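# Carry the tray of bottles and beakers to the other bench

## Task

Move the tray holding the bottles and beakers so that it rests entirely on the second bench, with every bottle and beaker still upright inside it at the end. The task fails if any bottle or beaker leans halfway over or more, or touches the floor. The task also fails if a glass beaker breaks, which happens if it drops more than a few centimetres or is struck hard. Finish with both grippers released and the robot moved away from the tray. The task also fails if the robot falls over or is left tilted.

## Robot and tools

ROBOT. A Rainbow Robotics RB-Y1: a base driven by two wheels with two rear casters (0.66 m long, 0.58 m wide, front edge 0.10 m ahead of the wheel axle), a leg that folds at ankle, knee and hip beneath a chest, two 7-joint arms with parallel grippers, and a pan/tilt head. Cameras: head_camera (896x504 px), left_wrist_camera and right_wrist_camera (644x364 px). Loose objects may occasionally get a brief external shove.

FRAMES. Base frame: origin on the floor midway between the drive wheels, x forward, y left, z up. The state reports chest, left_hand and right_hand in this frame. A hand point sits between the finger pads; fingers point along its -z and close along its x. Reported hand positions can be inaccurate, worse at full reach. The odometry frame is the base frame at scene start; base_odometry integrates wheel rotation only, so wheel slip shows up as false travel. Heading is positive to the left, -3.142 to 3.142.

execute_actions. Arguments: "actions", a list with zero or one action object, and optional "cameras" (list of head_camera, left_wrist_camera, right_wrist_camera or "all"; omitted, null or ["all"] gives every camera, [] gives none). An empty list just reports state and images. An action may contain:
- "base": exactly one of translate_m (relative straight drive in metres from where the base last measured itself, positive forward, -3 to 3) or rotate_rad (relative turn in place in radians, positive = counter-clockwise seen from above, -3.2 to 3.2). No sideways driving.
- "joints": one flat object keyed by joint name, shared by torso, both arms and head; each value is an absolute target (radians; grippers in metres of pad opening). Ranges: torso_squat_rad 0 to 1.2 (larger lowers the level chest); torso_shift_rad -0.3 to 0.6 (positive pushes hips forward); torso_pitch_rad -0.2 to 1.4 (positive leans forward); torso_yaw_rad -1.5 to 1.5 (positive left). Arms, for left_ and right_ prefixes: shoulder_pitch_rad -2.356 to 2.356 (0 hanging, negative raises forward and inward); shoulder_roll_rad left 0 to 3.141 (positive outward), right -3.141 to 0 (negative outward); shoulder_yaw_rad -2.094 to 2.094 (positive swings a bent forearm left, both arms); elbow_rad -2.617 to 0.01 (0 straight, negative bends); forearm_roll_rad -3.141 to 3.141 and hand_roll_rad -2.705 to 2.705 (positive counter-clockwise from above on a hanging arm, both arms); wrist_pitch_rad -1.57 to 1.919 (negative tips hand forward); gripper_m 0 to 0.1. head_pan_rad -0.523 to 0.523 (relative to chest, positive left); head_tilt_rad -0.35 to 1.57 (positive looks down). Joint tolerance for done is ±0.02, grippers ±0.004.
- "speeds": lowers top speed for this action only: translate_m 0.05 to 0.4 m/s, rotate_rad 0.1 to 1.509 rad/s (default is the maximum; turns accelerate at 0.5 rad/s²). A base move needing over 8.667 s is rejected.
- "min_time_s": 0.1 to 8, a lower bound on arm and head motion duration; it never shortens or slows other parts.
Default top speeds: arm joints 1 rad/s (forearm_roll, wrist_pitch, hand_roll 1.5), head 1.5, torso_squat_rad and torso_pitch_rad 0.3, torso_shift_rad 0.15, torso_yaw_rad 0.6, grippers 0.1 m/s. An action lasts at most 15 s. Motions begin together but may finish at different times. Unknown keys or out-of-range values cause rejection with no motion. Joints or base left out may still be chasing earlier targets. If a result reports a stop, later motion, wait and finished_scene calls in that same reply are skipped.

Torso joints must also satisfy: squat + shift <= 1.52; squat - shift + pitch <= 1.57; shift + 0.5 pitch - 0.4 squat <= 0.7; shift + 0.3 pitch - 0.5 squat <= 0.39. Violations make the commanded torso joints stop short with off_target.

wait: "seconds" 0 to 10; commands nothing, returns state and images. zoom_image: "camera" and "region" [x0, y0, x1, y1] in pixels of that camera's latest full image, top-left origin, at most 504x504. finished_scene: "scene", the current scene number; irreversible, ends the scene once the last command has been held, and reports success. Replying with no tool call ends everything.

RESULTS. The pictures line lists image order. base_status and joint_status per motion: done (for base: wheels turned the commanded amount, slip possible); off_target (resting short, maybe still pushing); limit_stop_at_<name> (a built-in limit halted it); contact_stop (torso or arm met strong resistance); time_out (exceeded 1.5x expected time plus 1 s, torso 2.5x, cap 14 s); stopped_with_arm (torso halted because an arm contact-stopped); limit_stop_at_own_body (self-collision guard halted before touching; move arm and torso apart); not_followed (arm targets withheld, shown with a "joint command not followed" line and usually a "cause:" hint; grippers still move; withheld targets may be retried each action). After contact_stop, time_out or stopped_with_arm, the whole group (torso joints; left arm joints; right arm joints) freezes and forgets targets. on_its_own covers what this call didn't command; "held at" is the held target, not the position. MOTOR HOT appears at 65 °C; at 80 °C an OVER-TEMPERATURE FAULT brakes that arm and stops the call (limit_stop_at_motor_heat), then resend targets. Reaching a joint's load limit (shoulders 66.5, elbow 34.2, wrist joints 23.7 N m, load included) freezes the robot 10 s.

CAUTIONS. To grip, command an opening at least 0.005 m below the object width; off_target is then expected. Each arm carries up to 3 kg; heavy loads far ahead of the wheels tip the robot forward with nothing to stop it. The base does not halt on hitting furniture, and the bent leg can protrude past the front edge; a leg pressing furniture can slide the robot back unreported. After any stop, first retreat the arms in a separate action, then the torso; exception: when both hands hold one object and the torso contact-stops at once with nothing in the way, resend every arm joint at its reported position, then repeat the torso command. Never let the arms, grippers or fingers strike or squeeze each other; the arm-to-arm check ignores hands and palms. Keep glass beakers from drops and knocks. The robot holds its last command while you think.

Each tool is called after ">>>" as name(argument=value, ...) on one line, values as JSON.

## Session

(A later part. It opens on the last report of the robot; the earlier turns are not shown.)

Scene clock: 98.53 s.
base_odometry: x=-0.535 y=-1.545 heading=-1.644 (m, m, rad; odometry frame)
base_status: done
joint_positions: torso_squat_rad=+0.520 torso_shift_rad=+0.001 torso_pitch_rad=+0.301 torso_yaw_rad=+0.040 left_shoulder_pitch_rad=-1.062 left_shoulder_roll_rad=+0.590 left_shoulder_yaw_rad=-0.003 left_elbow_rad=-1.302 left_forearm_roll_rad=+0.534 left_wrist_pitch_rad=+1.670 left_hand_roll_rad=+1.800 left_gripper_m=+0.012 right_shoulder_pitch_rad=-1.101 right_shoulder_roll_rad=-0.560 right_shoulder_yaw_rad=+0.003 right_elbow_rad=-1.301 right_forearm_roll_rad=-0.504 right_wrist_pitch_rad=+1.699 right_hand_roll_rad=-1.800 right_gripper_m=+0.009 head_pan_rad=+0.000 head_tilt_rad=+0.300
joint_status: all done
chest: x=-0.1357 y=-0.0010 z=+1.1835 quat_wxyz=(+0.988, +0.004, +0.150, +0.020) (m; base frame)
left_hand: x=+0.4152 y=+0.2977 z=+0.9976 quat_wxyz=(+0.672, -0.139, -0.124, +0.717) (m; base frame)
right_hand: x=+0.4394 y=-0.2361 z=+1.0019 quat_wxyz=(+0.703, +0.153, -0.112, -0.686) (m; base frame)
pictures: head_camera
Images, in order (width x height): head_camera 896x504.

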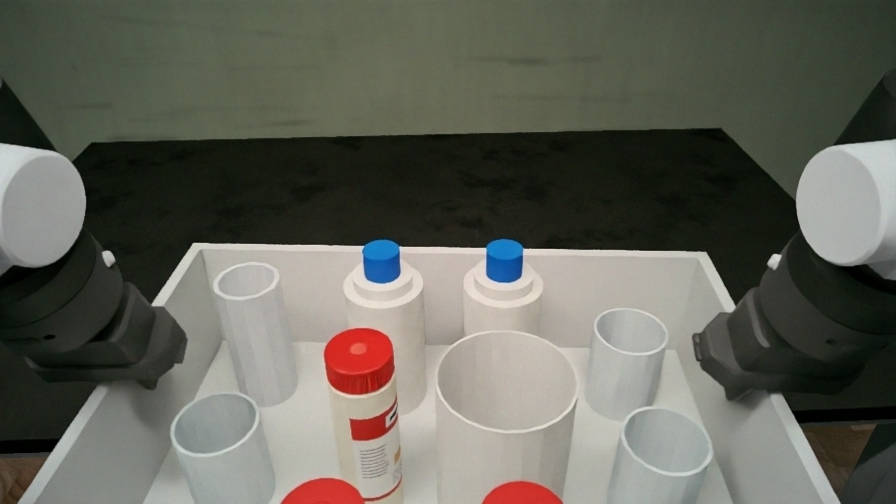

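>>> execute_actions(actions=[{"base":{"translate_m":0.41},"joints":{"head_tilt_rad":0.9},"speeds":{"translate_m":0.2}}], cameras=["head_camera"])

>>> execute_actions(actions=[{"joints":{"torso_squat_rad":0.72}}], cameras=["head_camera"])

Scene clock: 101.77 s.
base_odometry: x=-0.565 y=-1.954 heading=-1.644 (m, m, rad; odometry frame)
base_status: done
joint_positions: torso_squat_rad=+0.520 torso_shift_rad=+0.001 torso_pitch_rad=+0.301 torso_yaw_rad=+0.040 left_shoulder_pitch_rad=-1.062 left_shoulder_roll_rad=+0.590 left_shoulder_yaw_rad=-0.003 left_elbow_rad=-1.302 left_forearm_roll_rad=+0.534 left_wrist_pitch_rad=+1.670 left_hand_roll_rad=+1.800 left_gripper_m=+0.012 right_shoulder_pitch_rad=-1.101 right_shoulder_roll_rad=-0.560 right_shoulder_yaw_rad=+0.003 right_elbow_rad=-1.301 right_forearm_roll_rad=-0.504 right_wrist_pitch_rad=+1.699 right_hand_roll_rad=-1.800 right_gripper_m=+0.009 head_pan_rad=+0.000 head_tilt_rad=+0.900
joint_status: all done
chest: x=-0.1357 y=-0.0010 z=+1.1835 quat_wxyz=(+0.988, +0.004, +0.150, +0.020) (m; base frame)
left_hand: x=+0.4152 y=+0.2977 z=+0.9976 quat_wxyz=(+0.672, -0.139, -0.124, +0.717) (m; base frame)
right_hand: x=+0.4394 y=-0.2361 z=+1.0019 quat_wxyz=(+0.703, +0.153, -0.112, -0.686) (m; base frame)
pictures: head_camera
Images, in order (width x height): head_camera 896x504.

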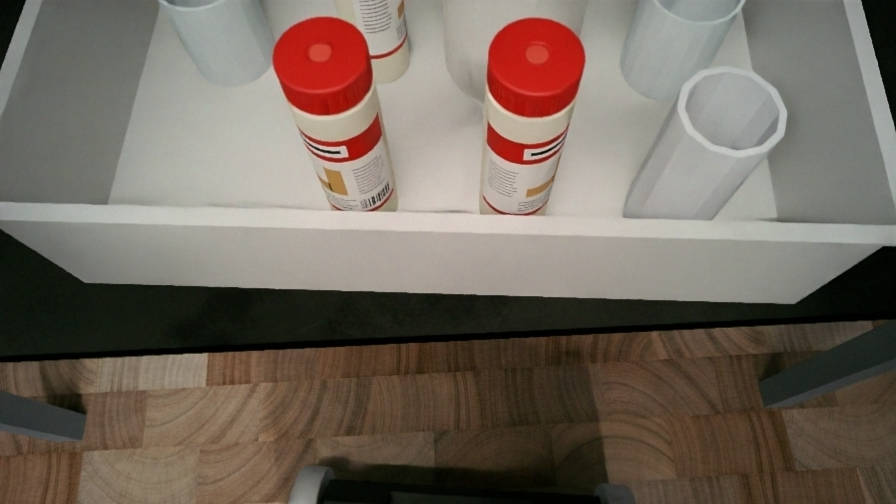

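Scene clock: 103.23 s.
base_odometry: x=-0.565 y=-1.954 heading=-1.644 (m, m, rad; odometry frame)
base_status: not commanded
joint_positions: torso_squat_rad=+0.720 torso_shift_rad=+0.001 torso_pitch_rad=+0.301 torso_yaw_rad=+0.040 left_shoulder_pitch_rad=-1.062 left_shoulder_roll_rad=+0.590 left_shoulder_yaw_rad=-0.003 left_elbow_rad=-1.302 left_forearm_roll_rad=+0.534 left_wrist_pitch_rad=+1.670 left_hand_roll_rad=+1.800 left_gripper_m=+0.012 right_shoulder_pitch_rad=-1.101 right_shoulder_roll_rad=-0.560 right_shoulder_yaw_rad=+0.003 right_elbow_rad=-1.301 right_forearm_roll_rad=-0.504 right_wrist_pitch_rad=+1.699 right_hand_roll_rad=-1.800 right_gripper_m=+0.009 head_pan_rad=+0.000 head_tilt_rad=+0.900
joint_status: all done
chest: x=-0.1358 y=-0.0009 z=+1.1023 quat_wxyz=(+0.988, +0.004, +0.150, +0.020) (m; base frame)
left_hand: x=+0.4151 y=+0.2977 z=+0.9164 quat_wxyz=(+0.672, -0.139, -0.124, +0.717) (m; base frame)
right_hand: x=+0.4393 y=-0.2360 z=+0.9208 quat_wxyz=(+0.703, +0.153, -0.112, -0.686) (m; base frame)
pictures: head_camera
Images, in order (width x height): head_camera 896x504.

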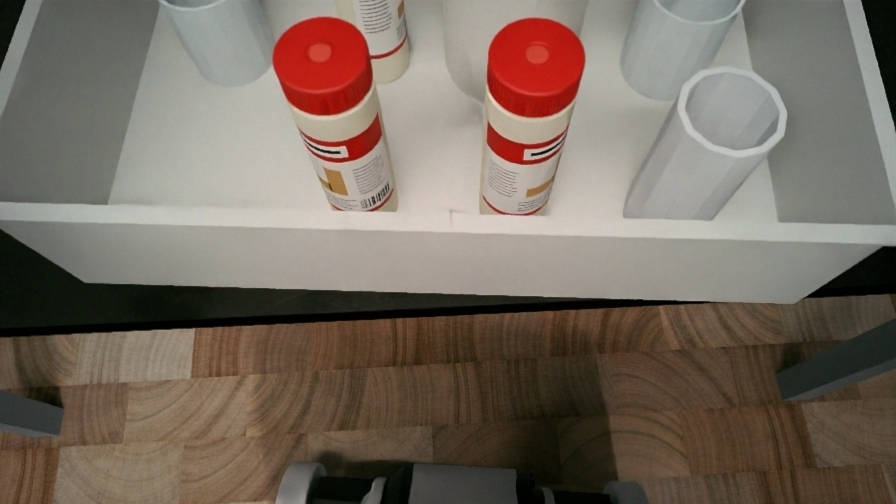

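>>> execute_actions(actions=[{"base":{"translate_m":0.07},"joints":{"torso_squat_rad":0.76},"speeds":{"translate_m":0.08}}], cameras=["head_camera"])

>>> execute_actions(actions=[{"joints":{"torso_squat_rad":0.78}}], cameras=["head_camera"])

Scene clock: 104.77 s.
base_odometry: x=-0.570 y=-2.024 heading=-1.644 (m, m, rad; odometry frame)
base_status: done
joint_positions: torso_squat_rad=+0.760 torso_shift_rad=+0.001 torso_pitch_rad=+0.301 torso_yaw_rad=+0.040 left_shoulder_pitch_rad=-1.062 left_shoulder_roll_rad=+0.590 left_shoulder_yaw_rad=-0.003 left_elbow_rad=-1.302 left_forearm_roll_rad=+0.534 left_wrist_pitch_rad=+1.670 left_hand_roll_rad=+1.800 left_gripper_m=+0.012 right_shoulder_pitch_rad=-1.101 right_shoulder_roll_rad=-0.560 right_shoulder_yaw_rad=+0.003 right_elbow_rad=-1.301 right_forearm_roll_rad=-0.504 right_wrist_pitch_rad=+1.699 right_hand_roll_rad=-1.800 right_gripper_m=+0.009 head_pan_rad=+0.000 head_tilt_rad=+0.900
joint_status: all done
chest: x=-0.1358 y=-0.0009 z=+1.0834 quat_wxyz=(+0.988, +0.004, +0.150, +0.020) (m; base frame)
left_hand: x=+0.4151 y=+0.2978 z=+0.8975 quat_wxyz=(+0.672, -0.139, -0.124, +0.717) (m; base frame)
right_hand: x=+0.4393 y=-0.2360 z=+0.9018 quat_wxyz=(+0.703, +0.153, -0.112, -0.686) (m; base frame)
pictures: head_camera
Images, in order (width x height): head_camera 896x504.

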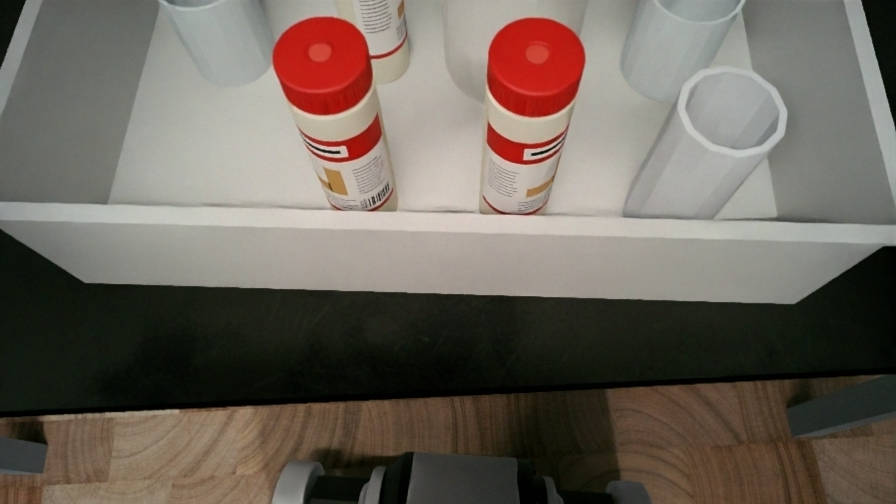

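Scene clock: 105.43 s.
base_odometry: x=-0.570 y=-2.024 heading=-1.644 (m, m, rad; odometry frame)
base_status: not commanded
joint_positions: torso_squat_rad=+0.780 torso_shift_rad=+0.001 torso_pitch_rad=+0.301 torso_yaw_rad=+0.040 left_shoulder_pitch_rad=-1.062 left_shoulder_roll_rad=+0.590 left_shoulder_yaw_rad=-0.003 left_elbow_rad=-1.302 left_forearm_roll_rad=+0.534 left_wrist_pitch_rad=+1.670 left_hand_roll_rad=+1.800 left_gripper_m=+0.012 right_shoulder_pitch_rad=-1.101 right_shoulder_roll_rad=-0.560 right_shoulder_yaw_rad=+0.003 right_elbow_rad=-1.301 right_forearm_roll_rad=-0.504 right_wrist_pitch_rad=+1.699 right_hand_roll_rad=-1.800 right_gripper_m=+0.009 head_pan_rad=+0.000 head_tilt_rad=+0.900
joint_status: all done
chest: x=-0.1359 y=-0.0009 z=+1.0737 quat_wxyz=(+0.988, +0.004, +0.150, +0.020) (m; base frame)
left_hand: x=+0.4151 y=+0.2978 z=+0.8878 quat_wxyz=(+0.672, -0.139, -0.124, +0.717) (m; base frame)
right_hand: x=+0.4393 y=-0.2360 z=+0.8922 quat_wxyz=(+0.703, +0.153, -0.112, -0.686) (m; base frame)
pictures: head_camera
Images, in order (width x height): head_camera 896x504.

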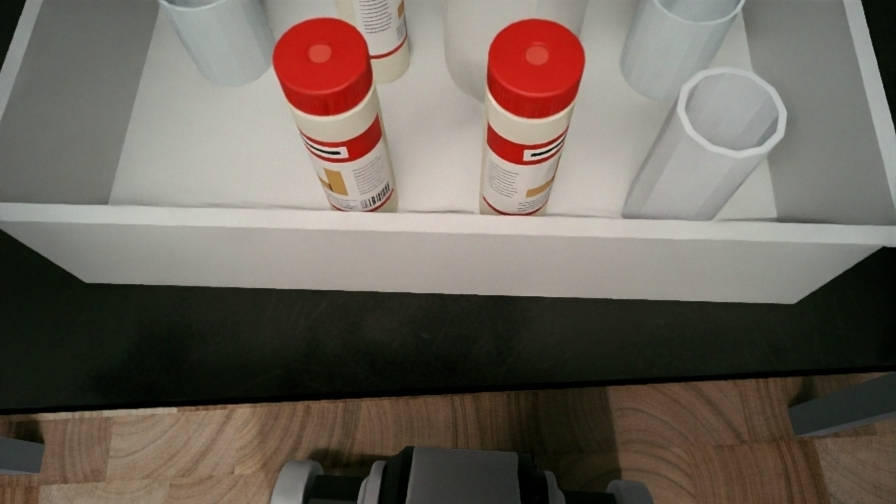

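>>> execute_actions(actions=[{"joints":{"torso_squat_rad":0.805}}], cameras=["head_camera"])

>>> execute_actions(actions=[{"joints":{"torso_squat_rad":0.82}}], cameras=["head_camera"])

Scene clock: 106.30 s.
base_odometry: x=-0.570 y=-2.024 heading=-1.644 (m, m, rad; odometry frame)
base_status: not commanded
joint_positions: torso_squat_rad=+0.805 torso_shift_rad=+0.000 torso_pitch_rad=+0.300 torso_yaw_rad=+0.040 left_shoulder_pitch_rad=-1.064 left_shoulder_roll_rad=+0.591 left_shoulder_yaw_rad=-0.003 left_elbow_rad=-1.303 left_forearm_roll_rad=+0.534 left_wrist_pitch_rad=+1.669 left_hand_roll_rad=+1.800 left_gripper_m=+0.012 right_shoulder_pitch_rad=-1.103 right_shoulder_roll_rad=-0.561 right_shoulder_yaw_rad=+0.003 right_elbow_rad=-1.302 right_forearm_roll_rad=-0.504 right_wrist_pitch_rad=+1.699 right_hand_roll_rad=-1.800 right_gripper_m=+0.009 head_pan_rad=+0.000 head_tilt_rad=+0.900
joint_status: all done
chest: x=-0.1366 y=-0.0009 z=+1.0613 quat_wxyz=(+0.989, +0.004, +0.149, +0.020) (m; base frame)
left_hand: x=+0.4152 y=+0.2976 z=+0.8775 quat_wxyz=(+0.672, -0.141, -0.126, +0.716) (m; base frame)
right_hand: x=+0.4395 y=-0.2359 z=+0.8822 quat_wxyz=(+0.703, +0.155, -0.114, -0.685) (m; base frame)
pictures: head_camera
Images, in order (width x height): head_camera 896x504.

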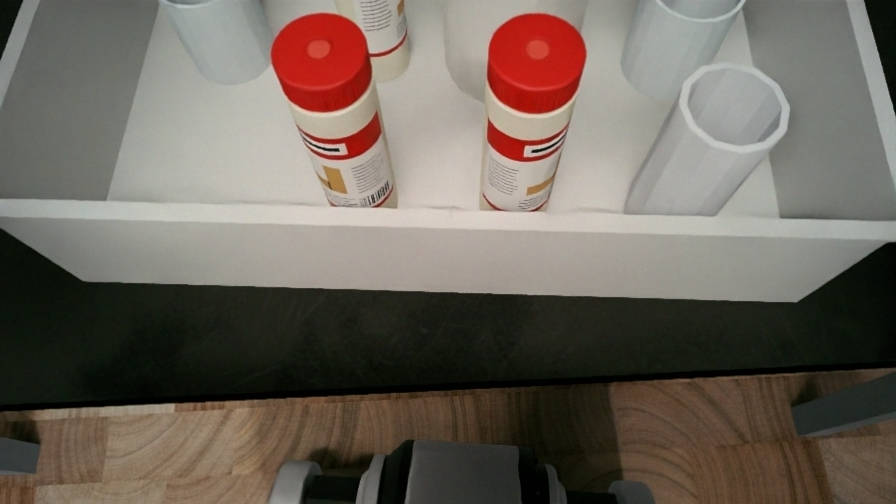

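Scene clock: 106.90 s.
base_odometry: x=-0.570 y=-2.024 heading=-1.644 (m, m, rad; odometry frame)
base_status: not commanded
joint_positions: torso_squat_rad=+0.820 torso_shift_rad=-0.001 torso_pitch_rad=+0.297 torso_yaw_rad=+0.040 left_shoulder_pitch_rad=-1.068 left_shoulder_roll_rad=+0.593 left_shoulder_yaw_rad=-0.001 left_elbow_rad=-1.305 left_forearm_roll_rad=+0.534 left_wrist_pitch_rad=+1.669 left_hand_roll_rad=+1.800 left_gripper_m=+0.012 right_shoulder_pitch_rad=-1.108 right_shoulder_roll_rad=-0.563 right_shoulder_yaw_rad=+0.001 right_elbow_rad=-1.305 right_forearm_roll_rad=-0.504 right_wrist_pitch_rad=+1.699 right_hand_roll_rad=-1.800 right_gripper_m=+0.009 head_pan_rad=+0.000 head_tilt_rad=+0.900
joint_status: all done
chest: x=-0.1380 y=-0.0009 z=+1.0538 quat_wxyz=(+0.989, +0.004, +0.148, +0.020) (m; base frame)
left_hand: x=+0.4159 y=+0.2976 z=+0.8749 quat_wxyz=(+0.672, -0.145, -0.129, +0.715) (m; base frame)
right_hand: x=+0.4402 y=-0.2358 z=+0.8800 quat_wxyz=(+0.702, +0.159, -0.117, -0.684) (m; base frame)
pictures: head_camera
Images, in order (width x height): head_camera 896x504.

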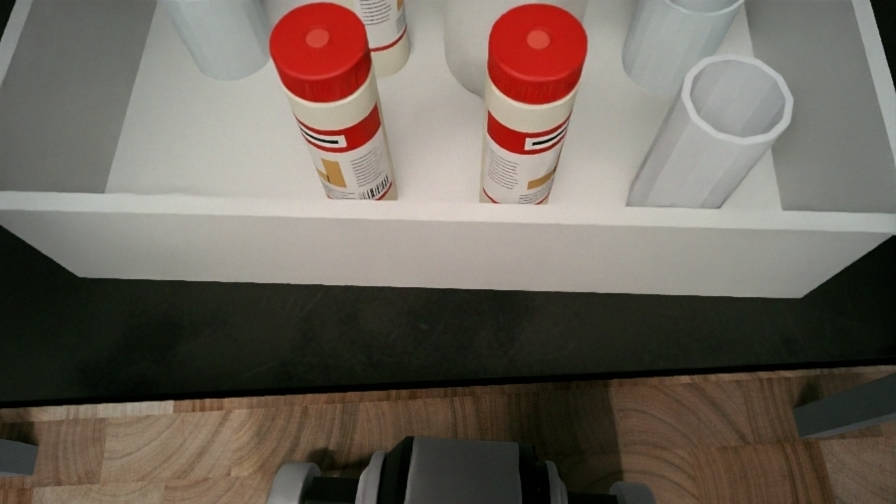

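Landed.

>>> execute_actions(actions=[{"joints":{"torso_squat_rad":0.805,"left_gripper_m":0.05,"right_gripper_m":0.05}}], cameras=[])

>>> execute_actions(actions=[{"joints":{"torso_squat_rad":0.5,"head_tilt_rad":0.6}}], cameras=["head_camera"])

>>> execute_actions(actions=[{"base":{"translate_m":-0.8},"joints":{"head_tilt_rad":0.4}}], cameras=["head_camera"])

Scene clock: 108.07 s.
base_odometry: x=-0.570 y=-2.024 heading=-1.644 (m, m, rad; odometry frame)
base_status: not commanded
joint_positions: torso_squat_rad=+0.805 torso_shift_rad=+0.000 torso_pitch_rad=+0.300 torso_yaw_rad=+0.040 left_shoulder_pitch_rad=-1.061 left_shoulder_roll_rad=+0.600 left_shoulder_yaw_rad=+0.000 left_elbow_rad=-1.300 left_forearm_roll_rad=+0.530 left_wrist_pitch_rad=+1.670 left_hand_roll_rad=+1.800 left_gripper_m=+0.050 right_shoulder_pitch_rad=-1.100 right_shoulder_roll_rad=-0.570 right_shoulder_yaw_rad=+0.000 right_elbow_rad=-1.300 right_forearm_roll_rad=-0.500 right_wrist_pitch_rad=+1.700 right_hand_roll_rad=-1.800 right_gripper_m=+0.050 head_pan_rad=+0.000 head_tilt_rad=+0.900
joint_status: all done
chest: x=-0.1365 y=-0.0009 z=+1.0613 quat_wxyz=(+0.989, +0.004, +0.149, +0.020) (m; base frame)
left_hand: x=+0.4146 y=+0.3045 z=+0.8774 quat_wxyz=(+0.669, -0.137, -0.129, +0.719) (m; base frame)
right_hand: x=+0.4395 y=-0.2427 z=+0.8819 quat_wxyz=(+0.699, +0.151, -0.117, -0.689) (m; base frame)
pictures: none
No camera images: the call's "cameras" was empty. Leave "cameras" out to get every camera's image.

Scene clock: 109.93 s.
base_odometry: x=-0.570 y=-2.024 heading=-1.644 (m, m, rad; odometry frame)
base_status: not commanded
joint_positions: torso_squat_rad=+0.500 torso_shift_rad=+0.000 torso_pitch_rad=+0.300 torso_yaw_rad=+0.040 left_shoulder_pitch_rad=-1.060 left_shoulder_roll_rad=+0.600 left_shoulder_yaw_rad=+0.000 left_elbow_rad=-1.300 left_forearm_roll_rad=+0.530 left_wrist_pitch_rad=+1.670 left_hand_roll_rad=+1.800 left_gripper_m=+0.050 right_shoulder_pitch_rad=-1.100 right_shoulder_roll_rad=-0.570 right_shoulder_yaw_rad=+0.000 right_elbow_rad=-1.300 right_forearm_roll_rad=-0.500 right_wrist_pitch_rad=+1.700 right_hand_roll_rad=-1.800 right_gripper_m=+0.050 head_pan_rad=+0.000 head_tilt_rad=+0.600
joint_status: all done
chest: x=-0.1365 y=-0.0010 z=+1.1904 quat_wxyz=(+0.989, +0.004, +0.149, +0.020) (m; base frame)
left_hand: x=+0.4145 y=+0.3045 z=+1.0064 quat_wxyz=(+0.669, -0.137, -0.129, +0.720) (m; base frame)
right_hand: x=+0.4394 y=-0.2429 z=+1.0109 quat_wxyz=(+0.699, +0.151, -0.117, -0.689) (m; base frame)
pictures: head_camera
Images, in order (width x height): head_camera 896x504.

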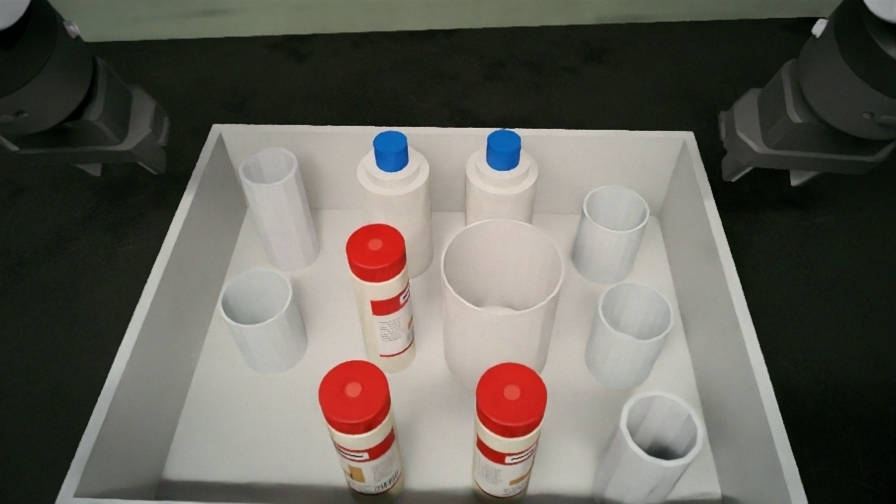

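Scene clock: 113.50 s.
base_odometry: x=-0.511 y=-1.226 heading=-1.645 (m, m, rad; odometry frame)
base_status: done
joint_positions: torso_squat_rad=+0.500 torso_shift_rad=+0.000 torso_pitch_rad=+0.300 torso_yaw_rad=+0.040 left_shoulder_pitch_rad=-1.060 left_shoulder_roll_rad=+0.600 left_shoulder_yaw_rad=+0.000 left_elbow_rad=-1.300 left_forearm_roll_rad=+0.530 left_wrist_pitch_rad=+1.670 left_hand_roll_rad=+1.800 left_gripper_m=+0.050 right_shoulder_pitch_rad=-1.100 right_shoulder_roll_rad=-0.570 right_shoulder_yaw_rad=+0.000 right_elbow_rad=-1.300 right_forearm_roll_rad=-0.500 right_wrist_pitch_rad=+1.700 right_hand_roll_rad=-1.800 right_gripper_m=+0.050 head_pan_rad=+0.000 head_tilt_rad=+0.400
joint_status: all done
chest: x=-0.1365 y=-0.0010 z=+1.1904 quat_wxyz=(+0.989, +0.004, +0.149, +0.020) (m; base frame)
left_hand: x=+0.4145 y=+0.3046 z=+1.0065 quat_wxyz=(+0.669, -0.137, -0.129, +0.720) (m; base frame)
right_hand: x=+0.4394 y=-0.2430 z=+1.0109 quat_wxyz=(+0.699, +0.151, -0.117, -0.689) (m; base frame)
pictures: head_camera
Images, in order (width x height): head_camera 896x504.

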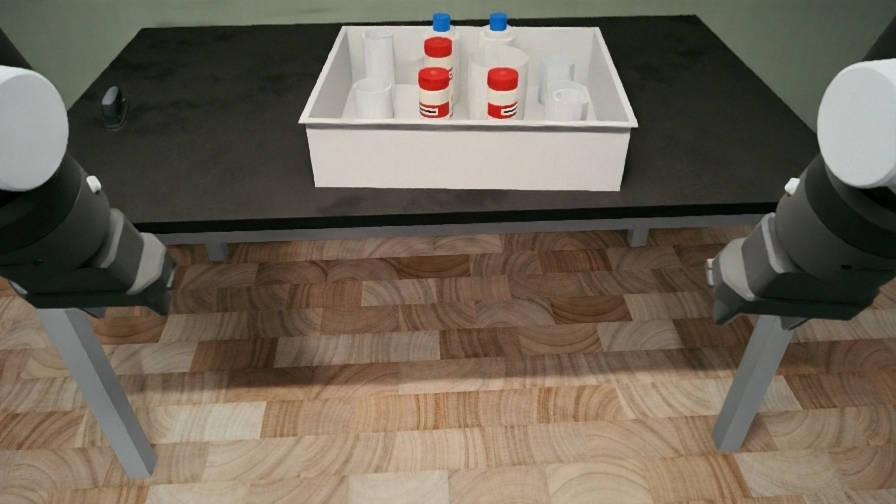

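>>> finished_scene(scene=1)

The scene is finished: the task was done.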